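## Task

Use the trigger spray bottle to put exactly three complete pulls of spray on the yellow sign on the cabinet door, with almost all of it landing on the sign. A complete pull is squeezing the trigger fully in and then letting it go. Any spray beyond three pulls, on the sign or the door, counts against the result, and one whole extra pull means failure. Then set the bottle back upright in its original spot, standing on its own rather than held by the robot, release it and take the hand away. Nothing may be knocked or placed off the table.

## Robot and tools

Robot: the upper body of a humanoid on a stand past the table's -x edge. Only its right arm (7 joints) and five-finger right hand move. The hand holds and squeezes the trigger sprayer. Spray works best from roughly 0.1 m away, aimed at the middle of the sign. Spray that lands shows as pale drops.

Scene frame: the origin lies in the table-top plane, roughly under the pelvis. +z is up, with the table top at z = 0. +x runs across the table away from the robot, and the table's near edge is at x = 0.18 m. The robot's right side is toward -y. The right shoulder sits about 0.28 m above the pelvis, 0.14 m toward -y and 0.06 m toward +x. The hand point can reach at most 0.59 m from the shoulder.

Hand point: a spot 0.05 m in front of the palm, where the index pad and thumb tip meet in a pinch. Its own axes are:
- +z along the straightened fingers (the fingertips extend 0.06-0.07 m past it).
- +y out of the palm.
- +x across the palm toward the little finger.
A wrist bracket on the little-finger side can collide with things. It sits 0.03 m beyond the point along +y and 0.11 m across the palm.

The row (used by execute_actions and move): 14 plain numbers, each in [-1, 1], in this order: dx, dy, dz, rx, ry, rz, little, ring, middle, index, thumb_bend, thumb_turn, force_limit, speed.
- Numbers 1-6 are an offset, not a pose. They are given in the hand point's own axes and measured from the hand point's pose in the latest result that reports it. For the second or later call in a single reply, they are measured from where the robot is when that call starts. 1.0 equals 0.6 m of translation or 180 degrees of rotation. rx, ry, rz form one rotation vector.
- Every row in an action uses that same base, so rows do not add up. All-zero offsets pull the hand back to the base pose; they do not hold it still.
- Numbers 7-12 are absolute finger targets. For the four fingers and thumb_bend, +1 is straight/open and -1 is fully curled/closed. For thumb_turn, +1 is beside the palm and -1 is in front of it, opposite the fingers. A pinch is about index -0.22, thumb_bend -0.75, thumb_turn -0.57.
- force_limit maps -1..+1 to about 0-10 N at the fingertip (0-15 N for the two thumb motors). It stops closing motors only.
- speed maps -1..+1 to near zero up to full speed, where a finger's whole travel takes 0.6 s. Use -0.9 or lower for a gentle close.

Tools:
- execute_actions: takes "actions", a list with at most one item, and optional "pictures" (boolean).
  - An empty list just reports the state.
  - {"rows": [...], "steps": n} runs 1-15 rows over up to 15 control steps of 1/30 s each (15 if "steps" is omitted). The final row repeats if there are fewer rows than steps.
  - {"steps": n} with no rows waits up to 300 steps, counted from the previous result, so thinking time is included.
- move: "target" is one 14-number row as above. The hand travels a straight path toward that offset target. "speed" is the top speed in m/s, from 0.002 to 0.5, default 0.25; rotation is capped at twice that value in rad/s. The path lasts 0.5-10 s and ignores obstacles, so the hand can lag, stray or overshoot. The hand numbers are sent when the move starts. The result adds a "move:" line giving how the move ended (done, off_target, moving, held, fault), any limits (paced = the sent pose was clipped; held = a check blocked some steps), and the remaining distance.
- wait: "seconds", 0 to 10, sends nothing new.
- zoom_image: "camera" is "cam_high" (fixed, 504x504) or "cam_wrist" (fisheye on the hand, 616x616). "region" is [x0, y0, x1, y1] in image pixels from the top-left, no larger than 504x504.
- show_instructions: no arguments; shows the reference pages (the trigger spray bottle).
- finished_scene: "scene" is an integer 1 or 2.

Motion details: each control step, the commanded pose is clipped to within 70 mm and 16 degrees of the measured pose. After an action, the arm continues only to the last clipped pose, so a far target may need several calls. Position wins over orientation when both cannot be met. Joint targets move at most 2.4 rad/s.

Result lines:
- The state gives end_effector_position (m) and end_effector_quat_wxyz in the scene frame. This reading can be a little off at long reach.
- "Hand target" is the pose the controller is driving toward.
- HELD marks steps where the command was not sent; "pose unreachable" means the clearance check changed or blocked it.
- hand_measured, hand_stopped_by and hand_load_n each list six values in motor order. hand_stopped_by words are moving, target, force, stalled or fault (fault = dead motor). hand_load_n is positive when something pushes a finger open; loads near 0 mean the grip is lost.
- Joint torques, MOTOR HOT, TORQUE FAULT and OVER-TEMPERATURE FAULT lines warn of strain.

Gripping: turn the thumb in front of the palm before reaching the bottle. The whole hand can then wrap objects 0.035-0.08 m wide. Fingers keep moving after an action ends and lock once they arrive or hit force_limit. Resending the same numbers keeps the grip. To squeeze harder, raise force_limit and send a more-closed target. To loosen, send a target more open than hand_measured.

Avoid:
- knocking anything off the table;
- dropping the bottle or letting it tip over;
- fast or hard contacts;
- joint torque over the load limits (23 N m, but only 4.6 N m on wrist pitch and yaw, and a held object's weight counts), which stops the arm for 10 s;
- long heavy holds that overheat the motors;
- extra trigger pulls.

Each tool is called after "Request:" by a JSON object that holds its "fn" and its "kwargs".

Reference images:

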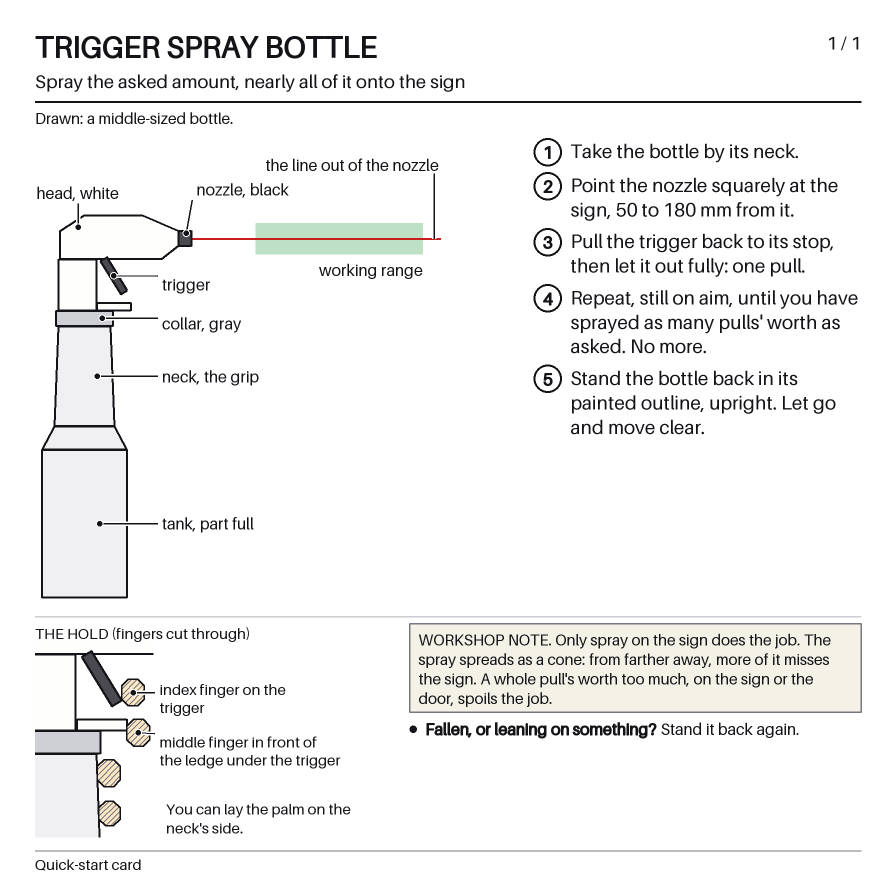

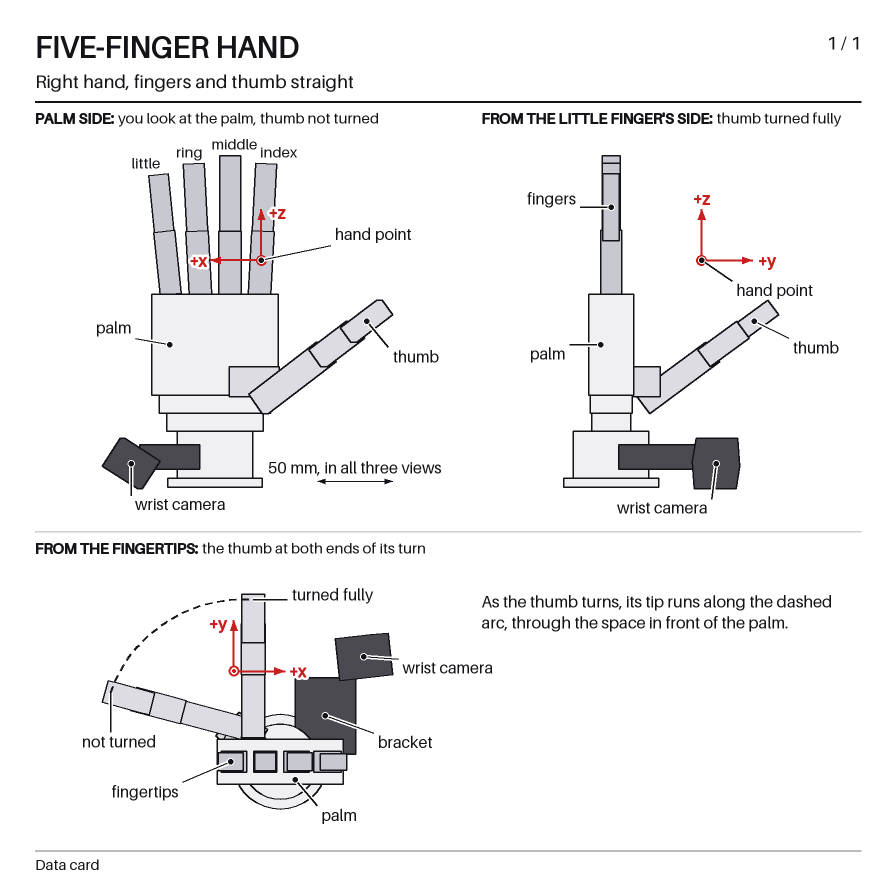

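## Session

Request:
{"fn": "execute_actions", "kwargs": {"actions": []}}

Scene clock: 0.00 s of 6300.00 s.
end_effector_position=(+0.2207, -0.3894, +0.1548) hand_measured=(+1.000, +1.000, +1.000, +1.000, +1.000, +1.000) hand_load_n=(+0.0, +0.0, +0.0, +0.0, +0.0, +0.0) hand_stopped_by=(target, target, target, target, target, target) hand_force_limit=0.00 hand_speed=-0.80 end_effector_quat_wxyz=(-0.109, +0.835, -0.422, +0.336)
Joint positions: [ 0.394 -1.051 -0.826 -0.079 -0.937 -0.875  0.66 ]
Joint velocities: [-0.006 -0.015  0.011 -0.005  0.     0.     0.   ]
Joint torques (N m, as the arm reports them, + toward a larger angle): no reading
Hand target: +0.221, -0.389, +0.155; -0.109, +0.835, -0.422, +0.336

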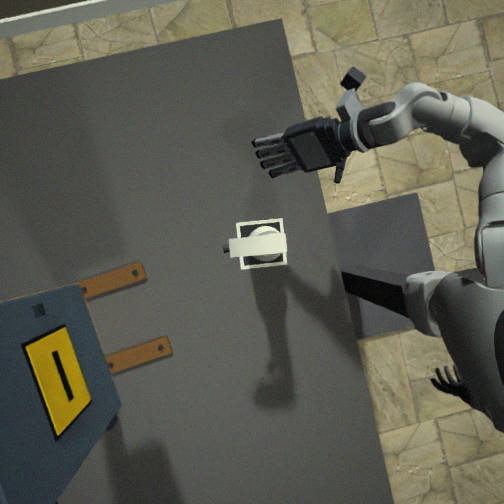

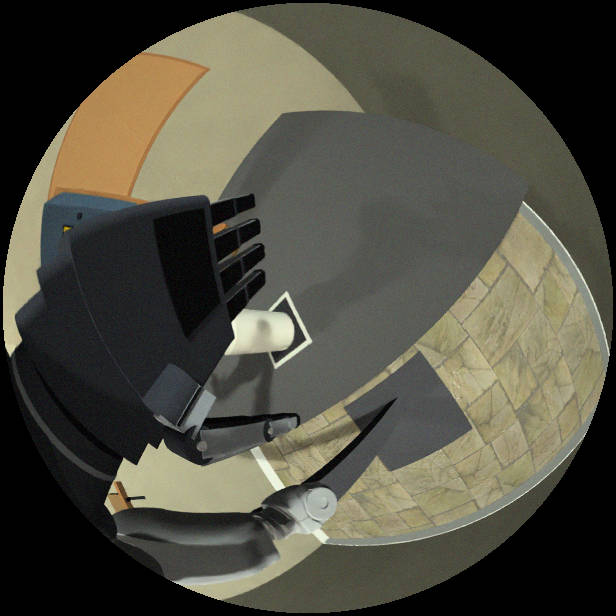

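Request:
{"fn": "zoom_image", "kwargs": {"camera": "cam_high", "region": [180, 170, 340, 330]}}

Request:
{"fn": "zoom_image", "kwargs": {"camera": "cam_high", "region": [0, 250, 250, 500]}}

Region (180, 170, 340, 330) of cam_high's 504x504 image, scaled by 3.150, with more detail than that image has.

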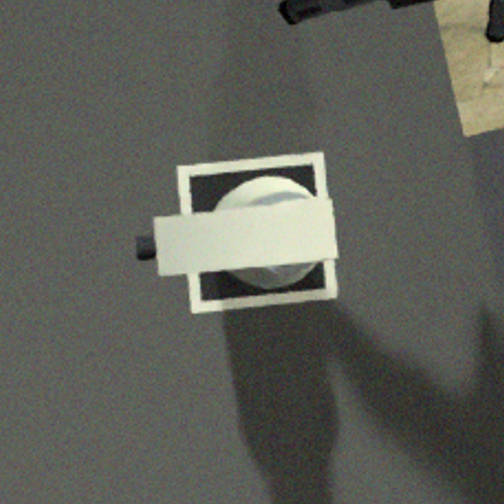

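Region (0, 250, 250, 500) of cam_high's 504x504 image, scaled by 2.016, with more detail than that image has.

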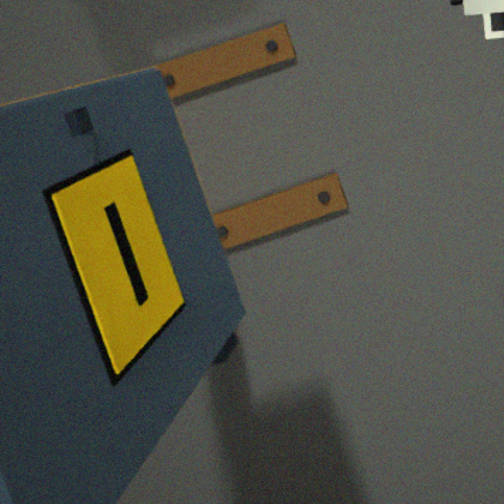

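Request:
{"fn": "move", "kwargs": {"target": [0.0273, -0.1845, -0.0683, 0.3101, -0.1381, 0.6925, 1, 1, 1, 1, 1, -1, 0, 1], "speed": 0.2}}

Scene clock: 126.40 s of 6300.00 s.
end_effector_position=(+0.2738, -0.3231, +0.2414) hand_measured=(+1.000, +1.000, +1.000, +1.000, +1.000, -1.000) hand_load_n=(+0.0, +0.0, +0.0, +0.0, +0.0, +0.0) hand_stopped_by=(target, target, target, target, target, target) hand_force_limit=0.00 hand_speed=1.00 end_effector_quat_wxyz=(+0.701, +0.041, +0.712, -0.032)
Joint positions: [ 0.371 -0.496 -0.575  0.098  0.78  -0.298  0.617]
Joint velocities: [ 0.009  0.     0.012  0.    -0.003  0.005  0.   ]
Joint torques (N m, as the arm reports them, + toward a larger angle): [ 1.08 -2.22 -2.75 -0.57  0.95 -0.59 -0.13]
Hand target: +0.273, -0.324, +0.242; +0.701, +0.044, +0.711, -0.032
Off the commanded pose: 0.008 m, 2 deg.
After step 90, 117.00 s passed at rest.
move: off_target
camera_calibration (this result's frames):
cam_wrist: T_world_to_cam=[[0.260597, 0.965068, 0.027085, 0.232972], [-0.495713, 0.109678, 0.861533, -0.0351946], [0.828467, -0.237939, 0.506978, -0.307398], [0, 0, 0, 1]] pos_world=[0.176511, -0.294116, 0.179855]

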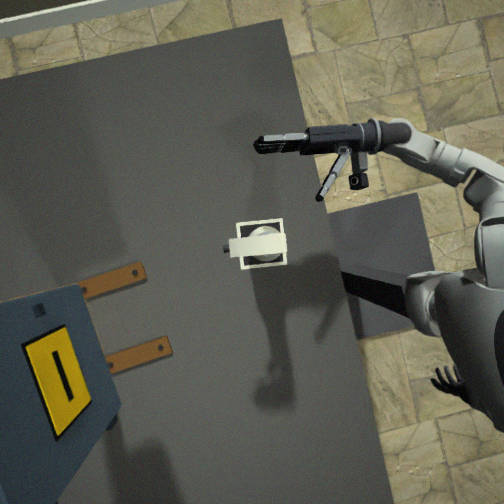

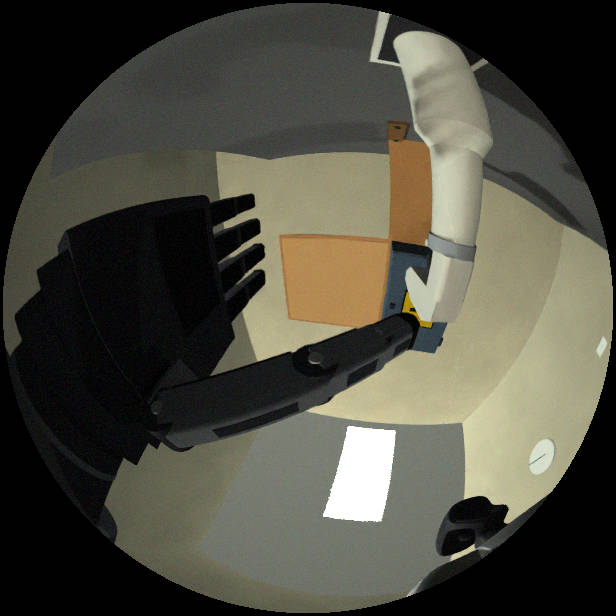

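Request:
{"fn": "move", "kwargs": {"target": [-0.006, 0.0948, 0.1365, 0, 0, 0, 1, 1, 1, 1, 1, -1, 0, 1], "speed": 0.2}}

Scene clock: 133.17 s of 6300.00 s.
end_effector_position=(+0.3607, -0.2777, +0.2493) hand_measured=(+1.000, +1.000, +1.000, +1.000, +1.000, -1.000) hand_load_n=(+0.0, +0.0, +0.0, +0.0, +0.0, +0.0) hand_stopped_by=(target, target, target, target, target, target) hand_force_limit=0.00 hand_speed=1.00 end_effector_quat_wxyz=(+0.704, +0.038, +0.708, -0.039)
Joint positions: [ 0.117 -0.514 -0.381 -0.05   0.603 -0.108  0.257]
Joint velocities: [ 0.009  0.    -0.012 -0.012  0.005  0.     0.   ]
Joint torques (N m, as the arm reports them, + toward a larger angle): [-0.97 -2.35 -2.37 -0.54  0.52 -0.66 -0.08]
Hand target: +0.361, -0.278, +0.247; +0.701, +0.036, +0.711, -0.041
Off the commanded pose: 0.006 m, 1 deg.
After step 90, 2.80 s passed at rest.
move: off_target
camera_calibration (this result's frames):
cam_wrist: T_world_to_cam=[[0.265073, 0.96409, 0.0163129, 0.167093], [-0.502268, 0.123616, 0.855831, 0.00381399], [0.823081, -0.235051, 0.516999, -0.372331], [0, 0, 0, 1]] pos_world=[0.264082, -0.249081, 0.186505]

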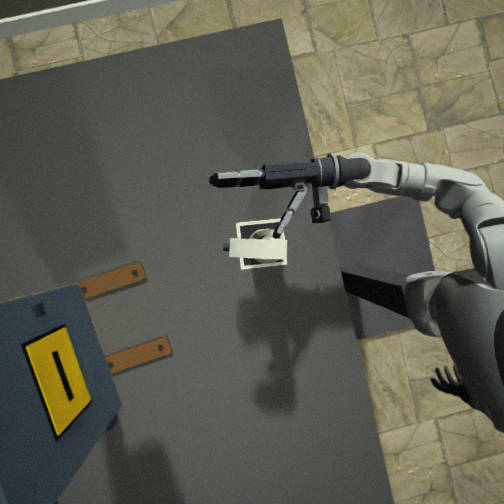

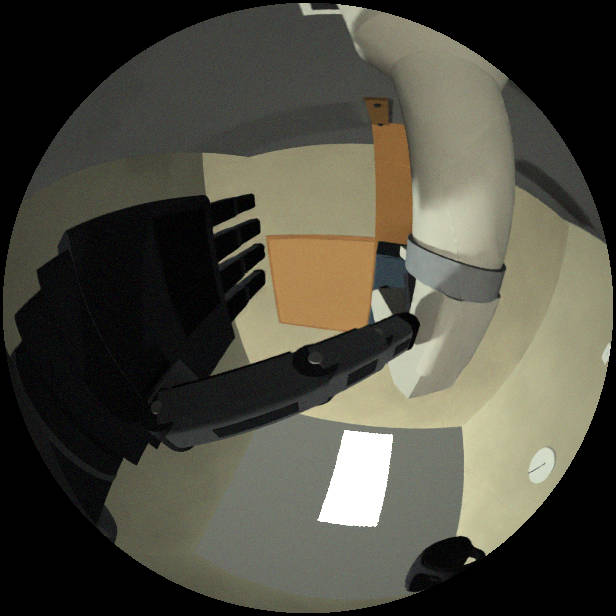

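Request:
{"fn": "zoom_image", "kwargs": {"camera": "cam_high", "region": [190, 150, 350, 310]}}

Region (190, 150, 350, 310) of cam_high's 504x504 image, scaled by 3.150, with more detail than that image has.

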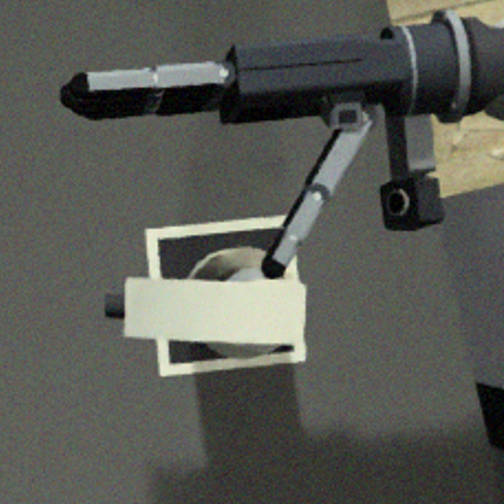

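Request:
{"fn": "move", "kwargs": {"target": [0.007, 0.0, -0.053, 0, 0, 0, 1, 1, 1, 1, 1, -1, 0, 1], "speed": 0.15}}

Scene clock: 169.40 s of 6300.00 s.
end_effector_position=(+0.3299, -0.2724, +0.2421) hand_measured=(+1.000, +1.000, +1.000, +1.000, +1.000, -1.000) hand_load_n=(+0.0, +0.0, +0.0, +0.0, +0.0, +0.0) hand_stopped_by=(target, target, target, target, target, target) hand_force_limit=0.00 hand_speed=1.00 end_effector_quat_wxyz=(+0.702, +0.038, +0.711, -0.036)
Joint positions: [ 0.255 -0.46  -0.395 -0.114  0.61  -0.177  0.296]
Joint velocities: [ 0.006  0.    -0.002  0.    -0.002 -0.001  0.   ]
Joint torques (N m, as the arm reports them, + toward a larger angle): [-0.35 -1.91 -2.72 -0.73  0.82 -0.81  0.11]
Hand target: +0.330, -0.273, +0.244; +0.704, +0.039, +0.708, -0.035
Off the commanded pose: 0.004 m, 0 deg.
After step 90, 32.50 s passed at rest.
move: off_target
camera_calibration (this result's frames):
cam_wrist: T_world_to_cam=[[0.262091, 0.964865, 0.0185296, 0.170912], [-0.497317, 0.118584, 0.859426, -0.0100625], [0.827033, -0.234463, 0.510923, -0.341641], [0, 0, 0, 1]] pos_world=[0.23275, -0.243816, 0.180033]

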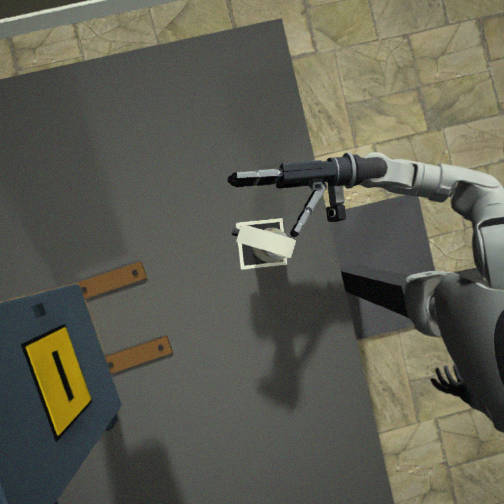

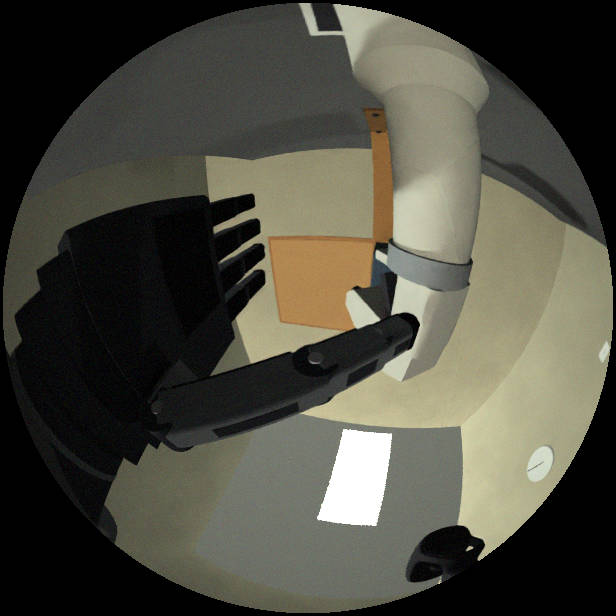

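Request:
{"fn": "zoom_image", "kwargs": {"camera": "cam_high", "region": [190, 150, 350, 310]}}

Region (190, 150, 350, 310) of cam_high's 504x504 image, scaled by 3.150, with more detail than that image has.

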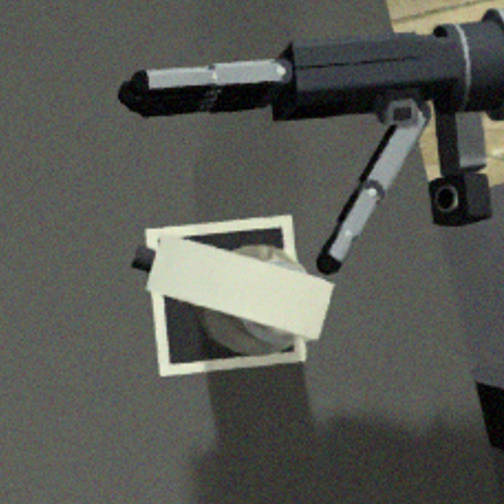

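Request:
{"fn": "move", "kwargs": {"target": [-0.0048, -0.0252, -0.0603, 0.1167, 0, 0, 1, 1, 1, 1, 1, -1, 0, 1], "speed": 0.12}}

Scene clock: 216.30 s of 6300.00 s.
end_effector_position=(+0.2939, -0.2818, +0.2460) hand_measured=(+1.000, +1.000, +1.000, +1.000, +1.000, -1.000) hand_load_n=(+0.0, +0.0, +0.0, +0.0, +0.0, +0.0) hand_stopped_by=(target, target, target, target, target, target) hand_force_limit=0.00 hand_speed=1.00 end_effector_quat_wxyz=(+0.686, +0.168, +0.690, -0.159)
Joint positions: [ 0.464 -0.174 -0.312 -0.443  0.405 -0.17  -0.109]
Joint velocities: [ 0.011  0.     0.    -0.014  0.003  0.    -0.004]
Joint torques (N m, as the arm reports them, + toward a larger angle): [ 1.07 -0.82 -1.71 -1.09  0.33 -0.69 -0.08]
Hand target: +0.294, -0.281, +0.245; +0.685, +0.168, +0.691, -0.160
Off the commanded pose: 0.002 m, 1 deg.
After step 90, 42.07 s passed at rest.
move: done
camera_calibration (this result's frames):
cam_wrist: T_world_to_cam=[[0.586768, 0.809235, 0.0290248, 0.0475231], [-0.430964, 0.28174, 0.857259, -0.00318177], [0.685546, -0.51552, 0.514067, -0.354529], [0, 0, 0, 1]] pos_world=[0.21379, -0.220328, 0.1836]

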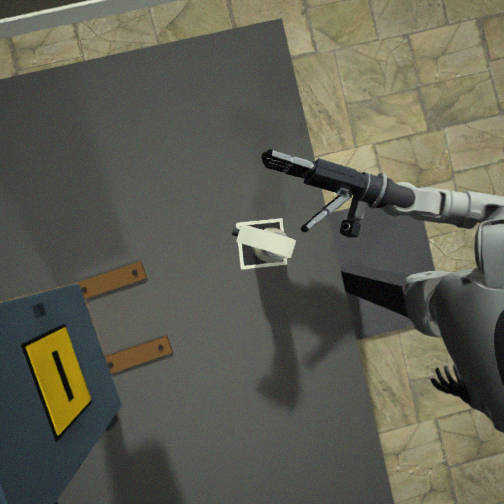

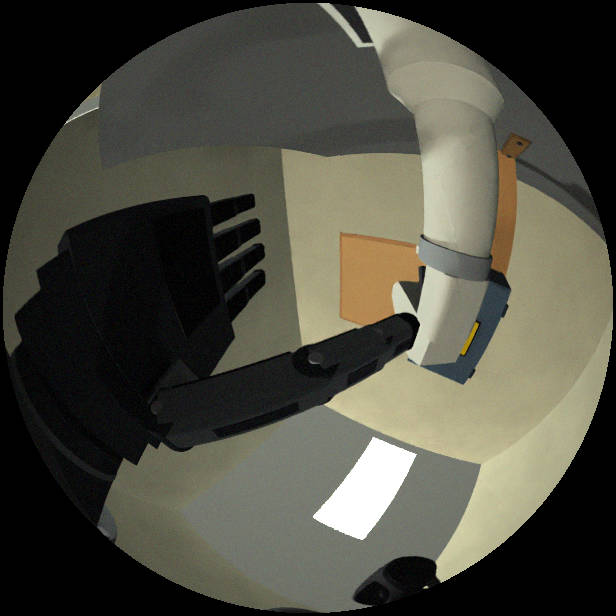

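Request:
{"fn": "zoom_image", "kwargs": {"camera": "cam_high", "region": [210, 130, 370, 290]}}

Region (210, 130, 370, 290) of cam_high's 504x504 image, scaled by 3.150, with more detail than that image has.

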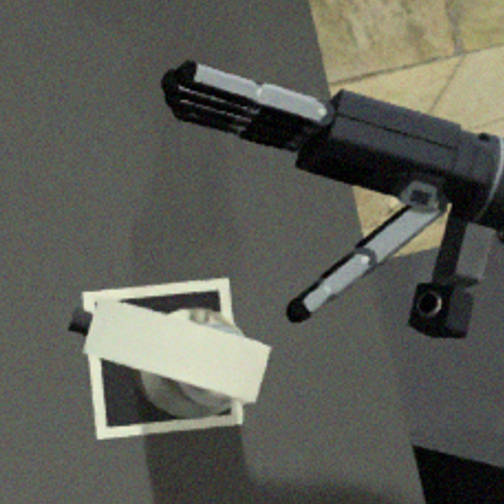

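Request:
{"fn": "move", "kwargs": {"target": [0.0, 0.1167, -0.0133, 0, 0, 0, 1, 1, 1, 1, 1, -1, 0, 1], "speed": 0.08}}

Scene clock: 232.53 s of 6300.00 s.
end_effector_position=(+0.3184, -0.2166, +0.2488) hand_measured=(+1.000, +1.000, +1.000, +1.000, +1.000, -1.000) hand_load_n=(+0.0, +0.0, +0.0, +0.0, +0.0, +0.0) hand_stopped_by=(target, target, target, target, target, target) hand_force_limit=0.00 hand_speed=1.00 end_effector_quat_wxyz=(+0.688, +0.167, +0.687, -0.160)
Joint positions: [ 0.404 -0.034 -0.047 -0.563  0.113 -0.073 -0.312]
Joint velocities: [ 0.005 -0.009  0.002 -0.006 -0.005  0.    -0.006]
Joint torques (N m, as the arm reports them, + toward a larger angle): [ 0.14 -0.19 -0.79 -1.16  0.3  -0.68 -0.09]
Hand target: +0.319, -0.216, +0.249; +0.689, +0.167, +0.687, -0.161
Off the commanded pose: 0.002 m, 0 deg.
After step 90, 12.03 s passed at rest.
move: done
camera_calibration (this result's frames):
cam_wrist: T_world_to_cam=[[0.586555, 0.809413, 0.0283483, -0.0194332], [-0.435375, 0.285601, 0.853745, -0.0102438], [0.682936, -0.513111, 0.519919, -0.339253], [0, 0, 0, 1]] pos_world=[0.238627, -0.155419, 0.18568]

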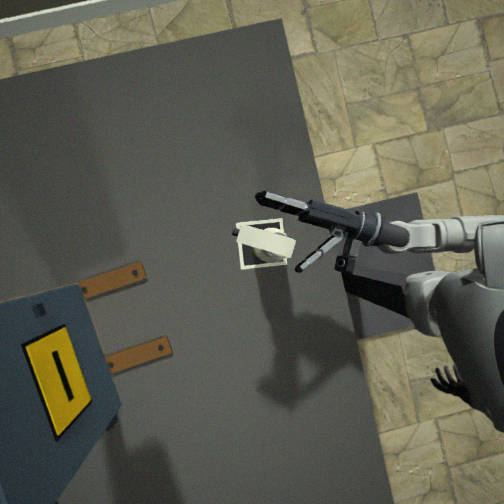

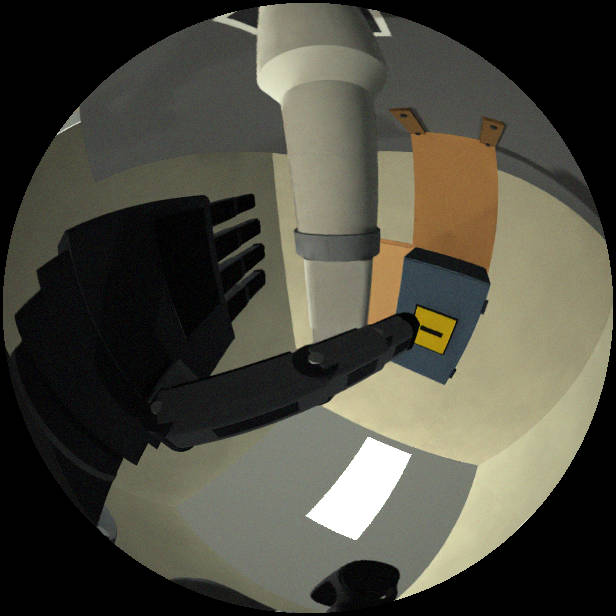

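Request:
{"fn": "move", "kwargs": {"target": [0.006, 0.04, 0.0667, 0, 0, 0, 1, 1, 1, 1, 1, -1, 0, 1], "speed": 0.05}}

Scene clock: 265.00 s of 6300.00 s.
end_effector_position=(+0.3647, -0.2146, +0.2483) hand_measured=(+1.000, +1.000, +1.000, +1.000, +1.000, -1.000) hand_load_n=(+0.0, +0.0, +0.0, +0.0, +0.0, +0.0) hand_stopped_by=(target, target, target, target, target, target) hand_force_limit=0.00 hand_speed=1.00 end_effector_quat_wxyz=(+0.691, +0.166, +0.685, -0.161)
Joint positions: [ 0.153 -0.049 -0.066 -0.457  0.09   0.055 -0.362]
Joint velocities: [-0.003  0.006  0.005  0.     0.005  0.     0.   ]
Joint torques (N m, as the arm reports them, + toward a larger angle): [-1.13 -0.44 -1.01 -0.86  0.3  -0.67 -0.09]
Hand target: +0.365, -0.216, +0.247; +0.689, +0.165, +0.686, -0.165
Off the commanded pose: 0.003 m, 0 deg.
After step 90, 28.23 s passed at rest.
move: done
camera_calibration (this result's frames):
cam_wrist: T_world_to_cam=[[0.586546, 0.809425, 0.0281875, -0.0481908], [-0.440103, 0.289316, 0.850062, 0.0131472], [0.679907, -0.511006, 0.525927, -0.369517], [0, 0, 0, 1]] pos_world=[0.285289, -0.153622, 0.184521]

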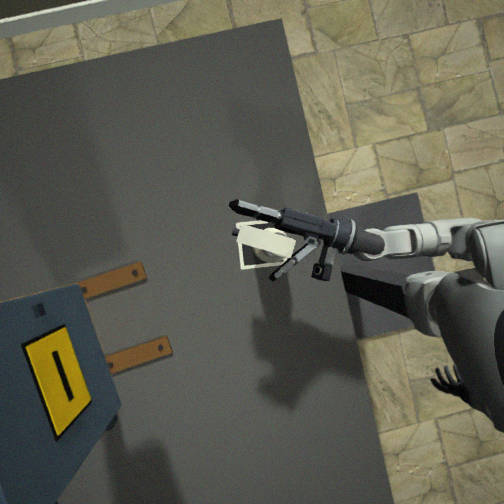

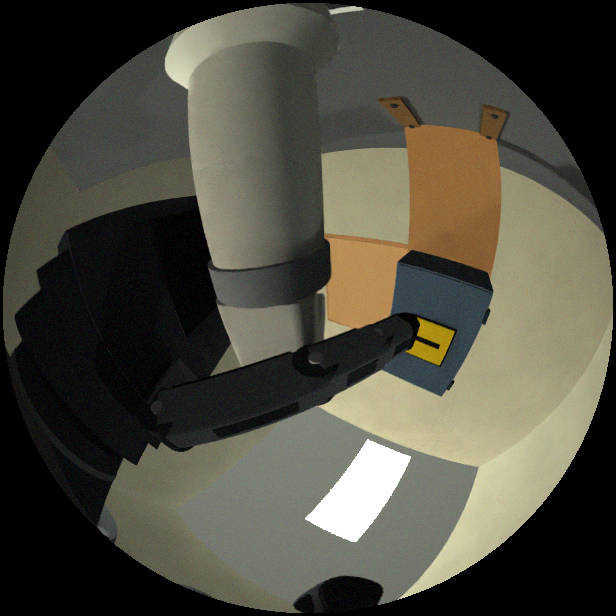

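Request:
{"fn": "execute_actions", "kwargs": {"actions": [{"rows": [[0, 0, 0, 0, 0, 0, -1, -1, -1, 1, -1, -1, 0.6, -0.3]], "steps": 15}], "pictures": false}}

Request:
{"fn": "wait", "kwargs": {"seconds": 2}}

Scene clock: 271.63 s of 6300.00 s.
end_effector_position=(+0.3647, -0.2146, +0.2483) hand_measured=(+0.538, +0.538, +0.538, +1.000, +0.708, -1.000) hand_load_n=(+0.0, +0.0, +0.0, +0.0, +0.0, +0.0) hand_stopped_by=(moving, moving, moving, target, moving, target) hand_force_limit=0.60 hand_speed=-0.30 end_effector_quat_wxyz=(+0.691, +0.166, +0.685, -0.161)
Joint positions: [ 0.153 -0.049 -0.066 -0.457  0.09   0.055 -0.362]
Joint velocities: [ 0.002  0.005 -0.005  0.003  0.008  0.     0.   ]
Joint torques (N m, as the arm reports them, + toward a larger angle): [-0.98 -0.26 -0.96 -1.03  0.52 -0.74  0.  ]
Hand target: +0.365, -0.215, +0.248; +0.691, +0.166, +0.685, -0.161
Off the commanded pose: 0.000 m, 0 deg.
Steps of this call (steps 1 to 90: nothing new was sent; then 3.13 s passed at rest; steps 91 to 105: all 15 steps of this action). Readings (end_effector_position | what the end effector reports):
91: (+0.3647, -0.2146, +0.2483) | hand_measured=(+1.000, +1.000, +1.000, +1.000, +1.000, -1.000) hand_load_n=(+0.0, +0.0, +0.0, +0.0, +0.0, +0.0) hand_stopped_by=(moving, moving, moving, target, moving, target) hand_force_limit=0.60 hand_speed=-0.30
92: (+0.3647, -0.2146, +0.2483) | hand_measured=(+1.000, +1.000, +1.000, +1.000, +1.000, -1.000) hand_load_n=(+0.0, +0.0, +0.0, +0.0, +0.0, +0.0) hand_stopped_by=(moving, moving, moving, target, moving, target) hand_force_limit=0.60 hand_speed=-0.30
94: (+0.3647, -0.2146, +0.2483) | hand_measured=(+0.966, +0.966, +0.966, +1.000, +0.978, -1.000) hand_load_n=(+0.0, +0.0, +0.0, +0.0, +0.0, +0.0) hand_stopped_by=(moving, moving, moving, target, moving, target) hand_force_limit=0.60 hand_speed=-0.30
98: (+0.3647, -0.2146, +0.2483) | hand_measured=(+0.810, +0.810, +0.810, +1.000, +0.880, -1.000) hand_load_n=(+0.0, +0.0, +0.0, +0.0, +0.0, +0.0) hand_stopped_by=(moving, moving, moving, target, moving, target) hand_force_limit=0.60 hand_speed=-0.30
105: the state above

Scene clock: 273.63 s of 6300.00 s.
end_effector_position=(+0.3645, -0.2154, +0.2485) hand_measured=(-0.624, -0.542, -0.586, +1.000, -0.008, -1.000) hand_load_n=(+9.5, +4.5, +7.0, +0.0, +11.0, +5.0) hand_stopped_by=(force, force, force, target, force, target) hand_force_limit=0.60 hand_speed=-0.30 end_effector_quat_wxyz=(+0.691, +0.165, +0.685, -0.163)
Joint positions: [ 0.154 -0.051 -0.068 -0.457  0.088  0.054 -0.362]
Joint velocities: [0.003 0.002 0.009 0.002 0.    0.    0.   ]
Joint torques (N m, as the arm reports them, + toward a larger angle): [-1.17 -0.25 -0.73 -0.99  0.49 -0.71  0.  ]
Hand target: +0.365, -0.215, +0.248; +0.691, +0.166, +0.685, -0.161
Off the commanded pose: 0.001 m, 0 deg.
Steps of this call (steps 1 to 60: nothing new was sent). Readings (end_effector_position | what the end effector reports):
1: (+0.3647, -0.2146, +0.2483) | hand_measured=(+0.498, +0.498, +0.498, +1.000, +0.684, -1.000) hand_load_n=(+0.0, +0.0, +0.0, +0.0, +0.0, +0.0) hand_stopped_by=(moving, moving, moving, target, moving, target) hand_force_limit=0.60 hand_speed=-0.30
2: (+0.3647, -0.2146, +0.2483) | hand_measured=(+0.460, +0.460, +0.460, +1.000, +0.660, -1.000) hand_load_n=(+0.0, +0.0, +0.0, +0.0, +0.0, +0.0) hand_stopped_by=(moving, moving, moving, target, moving, target) hand_force_limit=0.60 hand_speed=-0.30
4: (+0.3647, -0.2146, +0.2483) | hand_measured=(+0.382, +0.382, +0.382, +1.000, +0.610, -1.000) hand_load_n=(+0.0, +0.0, +0.0, +0.0, +0.0, +0.0) hand_stopped_by=(moving, moving, moving, target, moving, target) hand_force_limit=0.60 hand_speed=-0.30
8: (+0.3647, -0.2146, +0.2483) | hand_measured=(+0.226, +0.226, +0.226, +1.000, +0.512, -1.000) hand_load_n=(+0.0, +0.0, +0.0, +0.0, +0.0, +0.0) hand_stopped_by=(moving, moving, moving, target, moving, target) hand_force_limit=0.60 hand_speed=-0.30
60: the state above
camera_calibration (this result's frames):
cam_wrist: T_world_to_cam=[[0.588072, 0.808428, 0.0247958, -0.0473281], [-0.439325, 0.293536, 0.849017, 0.0140677], [0.679091, -0.510177, 0.527783, -0.369815], [0, 0, 0, 1]] pos_world=[0.28515, -0.154539, 0.184412]

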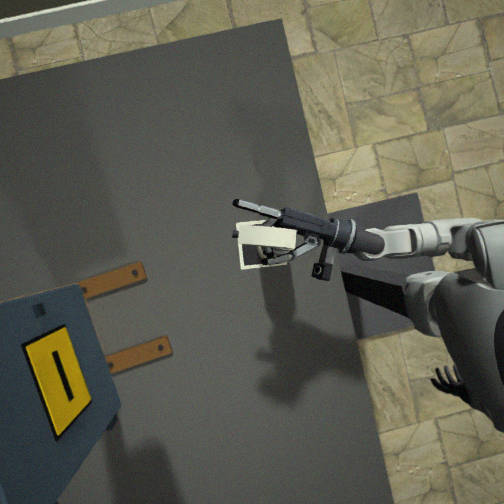

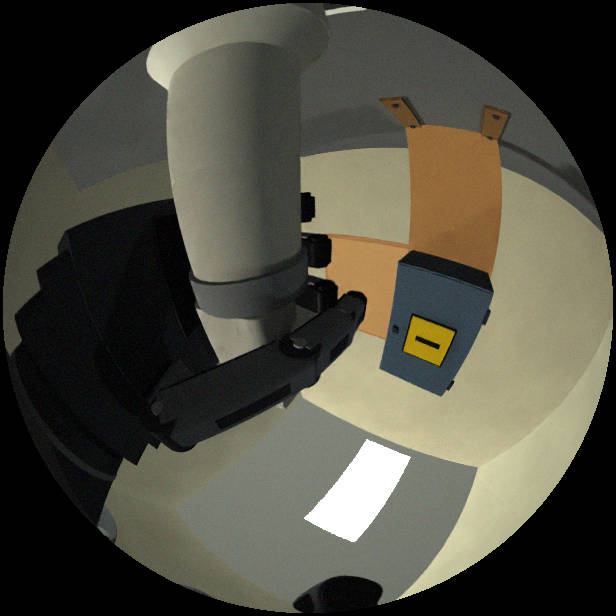

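Request:
{"fn": "zoom_image", "kwargs": {"camera": "cam_high", "region": [200, 160, 360, 320]}}

Region (200, 160, 360, 320) of cam_high's 504x504 image, scaled by 3.150, with more detail than that image has.

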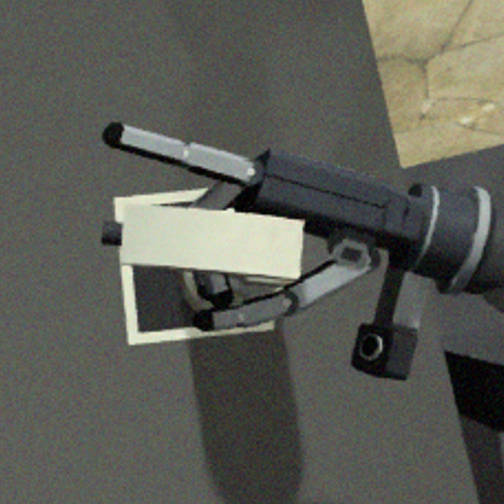

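Request:
{"fn": "move", "kwargs": {"target": [-0.05, 0, 0, 0, 0, 0, -1, -1, -1, 1, -1, -1, 0.6, -0.3], "speed": 0.08}}

Scene clock: 284.63 s of 6300.00 s.
end_effector_position=(+0.3635, -0.2155, +0.2777) hand_measured=(-0.624, -0.542, -0.586, +1.000, -0.008, -1.000) hand_load_n=(+9.5, +4.5, +7.0, +0.0, +11.5, +5.0) hand_stopped_by=(force, force, force, target, force, target) hand_force_limit=0.60 hand_speed=-0.30 end_effector_quat_wxyz=(+0.690, +0.164, +0.685, -0.165)
Joint positions: [ 0.144 -0.063 -0.087 -0.664  0.105  0.272 -0.376]
Joint velocities: [-0.009  0.005  0.005  0.    -0.017  0.009  0.   ]
Joint torques (N m, as the arm reports them, + toward a larger angle): [-1.95 -0.45 -1.16 -1.57  0.56 -1.    0.02]
Hand target: +0.364, -0.216, +0.278; +0.691, +0.166, +0.685, -0.164
Off the commanded pose: 0.001 m, 0 deg.
After step 90, 7.23 s passed at rest.
move: done
camera_calibration (this result's frames):
cam_wrist: T_world_to_cam=[[0.588875, 0.807956, 0.020838, -0.0466311], [-0.437566, 0.297029, 0.848711, -0.0109654], [0.679531, -0.508902, 0.528447, -0.384737], [0, 0, 0, 1]] pos_world=[0.284103, -0.154861, 0.213591]

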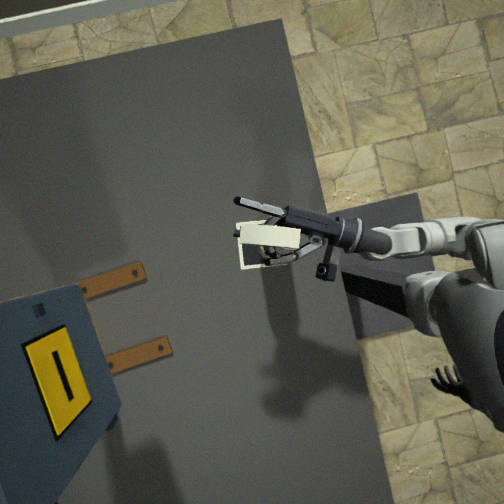

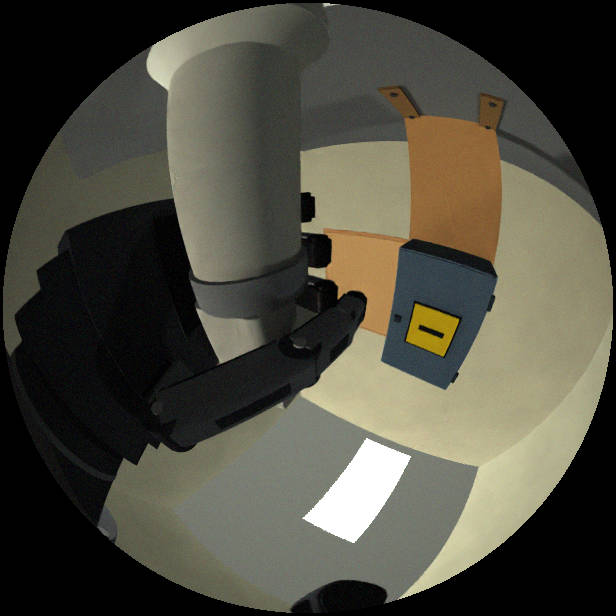

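Request:
{"fn": "zoom_image", "kwargs": {"camera": "cam_wrist", "region": [340, 200, 540, 400]}}

Region (340, 200, 540, 400) of cam_wrist's 616x616 image, scaled by 2.520, with more detail than that image has.

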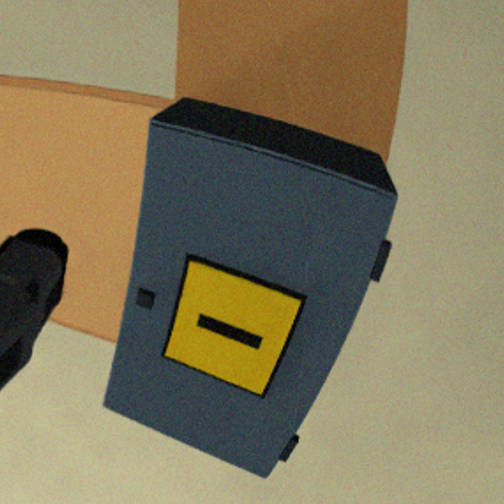

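Request:
{"fn": "move", "kwargs": {"target": [-0.218, 0.2587, 0.1463, -0.1272, 0, 0, -1, -1, -1, 1, -1, -1, 0.6, -0.3], "speed": 0.15}}

Scene clock: 381.20 s of 6300.00 s.
end_effector_position=(+0.5091, -0.1349, +0.4147) hand_measured=(-0.624, -0.542, -0.586, +1.000, -0.008, -1.000) hand_load_n=(+9.5, +4.5, +7.0, +0.0, +11.5, +5.0) hand_stopped_by=(force, force, force, target, force, target) hand_force_limit=0.60 hand_speed=-0.30 end_effector_quat_wxyz=(+0.712, +0.030, +0.700, -0.050)
Joint positions: [-0.938 -0.329 -0.168 -0.312  0.318  0.991 -0.264]
Joint velocities: [ 0.002 -0.006  0.009 -0.011 -0.015  0.     0.   ]
Joint torques (N m, as the arm reports them, + toward a larger angle): [-7.08 -1.46 -1.22 -0.7   0.53 -1.1   0.09]
Hand target: +0.509, -0.135, +0.414; +0.711, +0.029, +0.701, -0.051
Off the commanded pose: 0.019 m, 3 deg.
After step 90, 91.57 s passed at rest.
move: off_target
camera_calibration (this result's frames):
cam_wrist: T_world_to_cam=[[0.270721, 0.962644, -0.00520233, -0.0067431], [-0.519621, 0.150676, 0.841006, -0.0622313], [0.810373, -0.224974, 0.541001, -0.54851], [0, 0, 0, 1]] pos_world=[0.413987, -0.107533, 0.349047]

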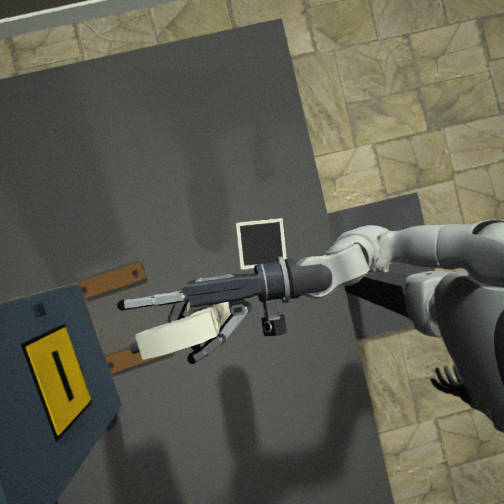

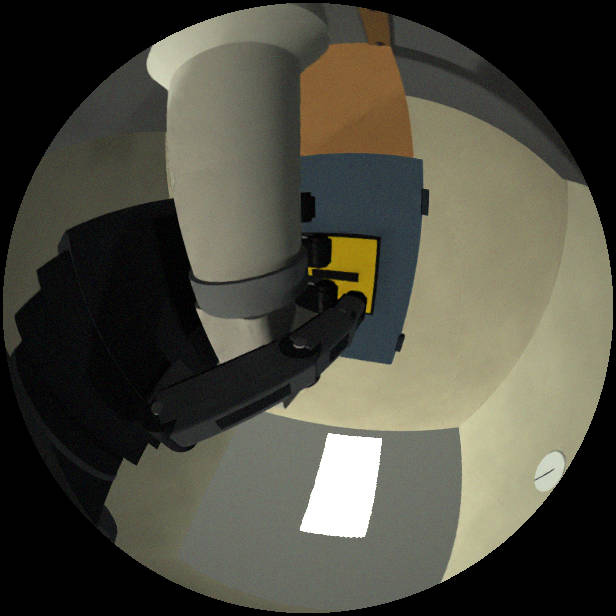

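Request:
{"fn": "zoom_image", "kwargs": {"camera": "cam_high", "region": [0, 250, 250, 500]}}

Region (0, 250, 250, 500) of cam_high's 504x504 image, scaled by 2.016, with more detail than that image has.

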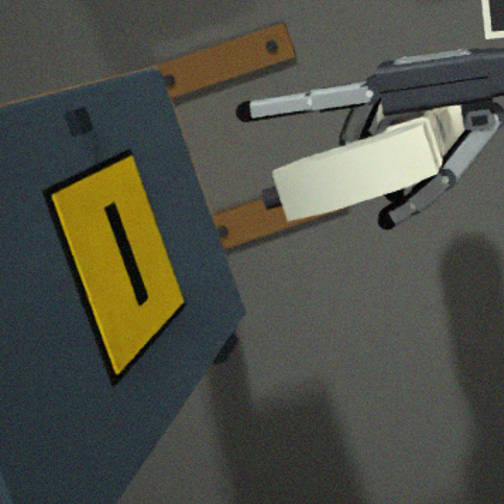

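Request:
{"fn": "zoom_image", "kwargs": {"camera": "cam_wrist", "region": [250, 130, 450, 330]}}

Region (250, 130, 450, 330) of cam_wrist's 616x616 image, scaled by 2.520, with more detail than that image has.

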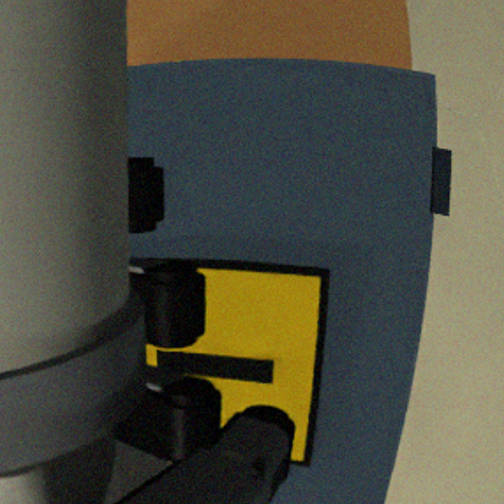

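Request:
{"fn": "move", "kwargs": {"target": [0, 0.0188, 0.018, 0, 0, 0, -1, -1, -1, 1, -1, -1, 0.6, -0.3], "speed": 0.05}}

Scene clock: 421.70 s of 6300.00 s.
end_effector_position=(+0.5205, -0.1255, +0.4151) hand_measured=(-0.624, -0.542, -0.586, +1.000, -0.008, -1.000) hand_load_n=(+10.0, +4.5, +7.0, +0.0, +11.5, +5.0) hand_stopped_by=(force, force, force, target, force, target) hand_force_limit=0.60 hand_speed=-0.30 end_effector_quat_wxyz=(+0.712, +0.030, +0.700, -0.049)
Joint positions: [-0.983 -0.309 -0.134 -0.226  0.301  0.941 -0.282]
Joint velocities: [-0.006 -0.008 -0.011 -0.005  0.     0.    -0.007]
Joint torques (N m, as the arm reports them, + toward a larger angle): [-7.66 -1.28 -1.16 -0.79  0.37 -1.17 -0.1 ]
Hand target: +0.521, -0.126, +0.415; +0.712, +0.031, +0.700, -0.051
Off the commanded pose: 0.001 m, 0 deg.
After step 90, 36.77 s passed at rest.
move: done
camera_calibration (this result's frames):
cam_wrist: T_world_to_cam=[[0.269157, 0.963089, -0.00380224, -0.0185971], [-0.519823, 0.148598, 0.841251, -0.0583278], [0.810764, -0.224452, 0.540632, -0.5559], [0, 0, 0, 1]] pos_world=[0.425389, -0.098195, 0.349535]

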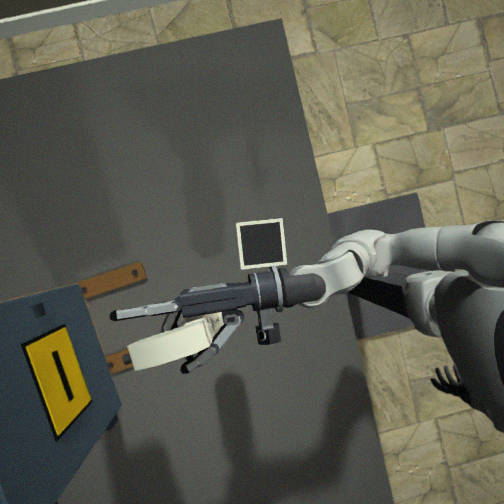

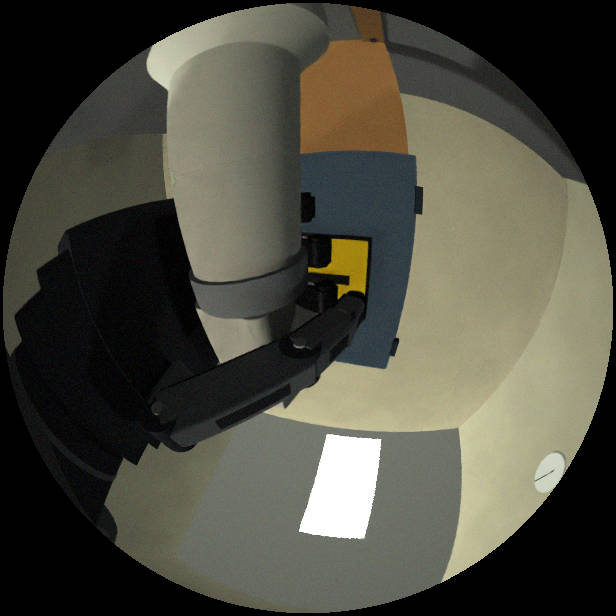

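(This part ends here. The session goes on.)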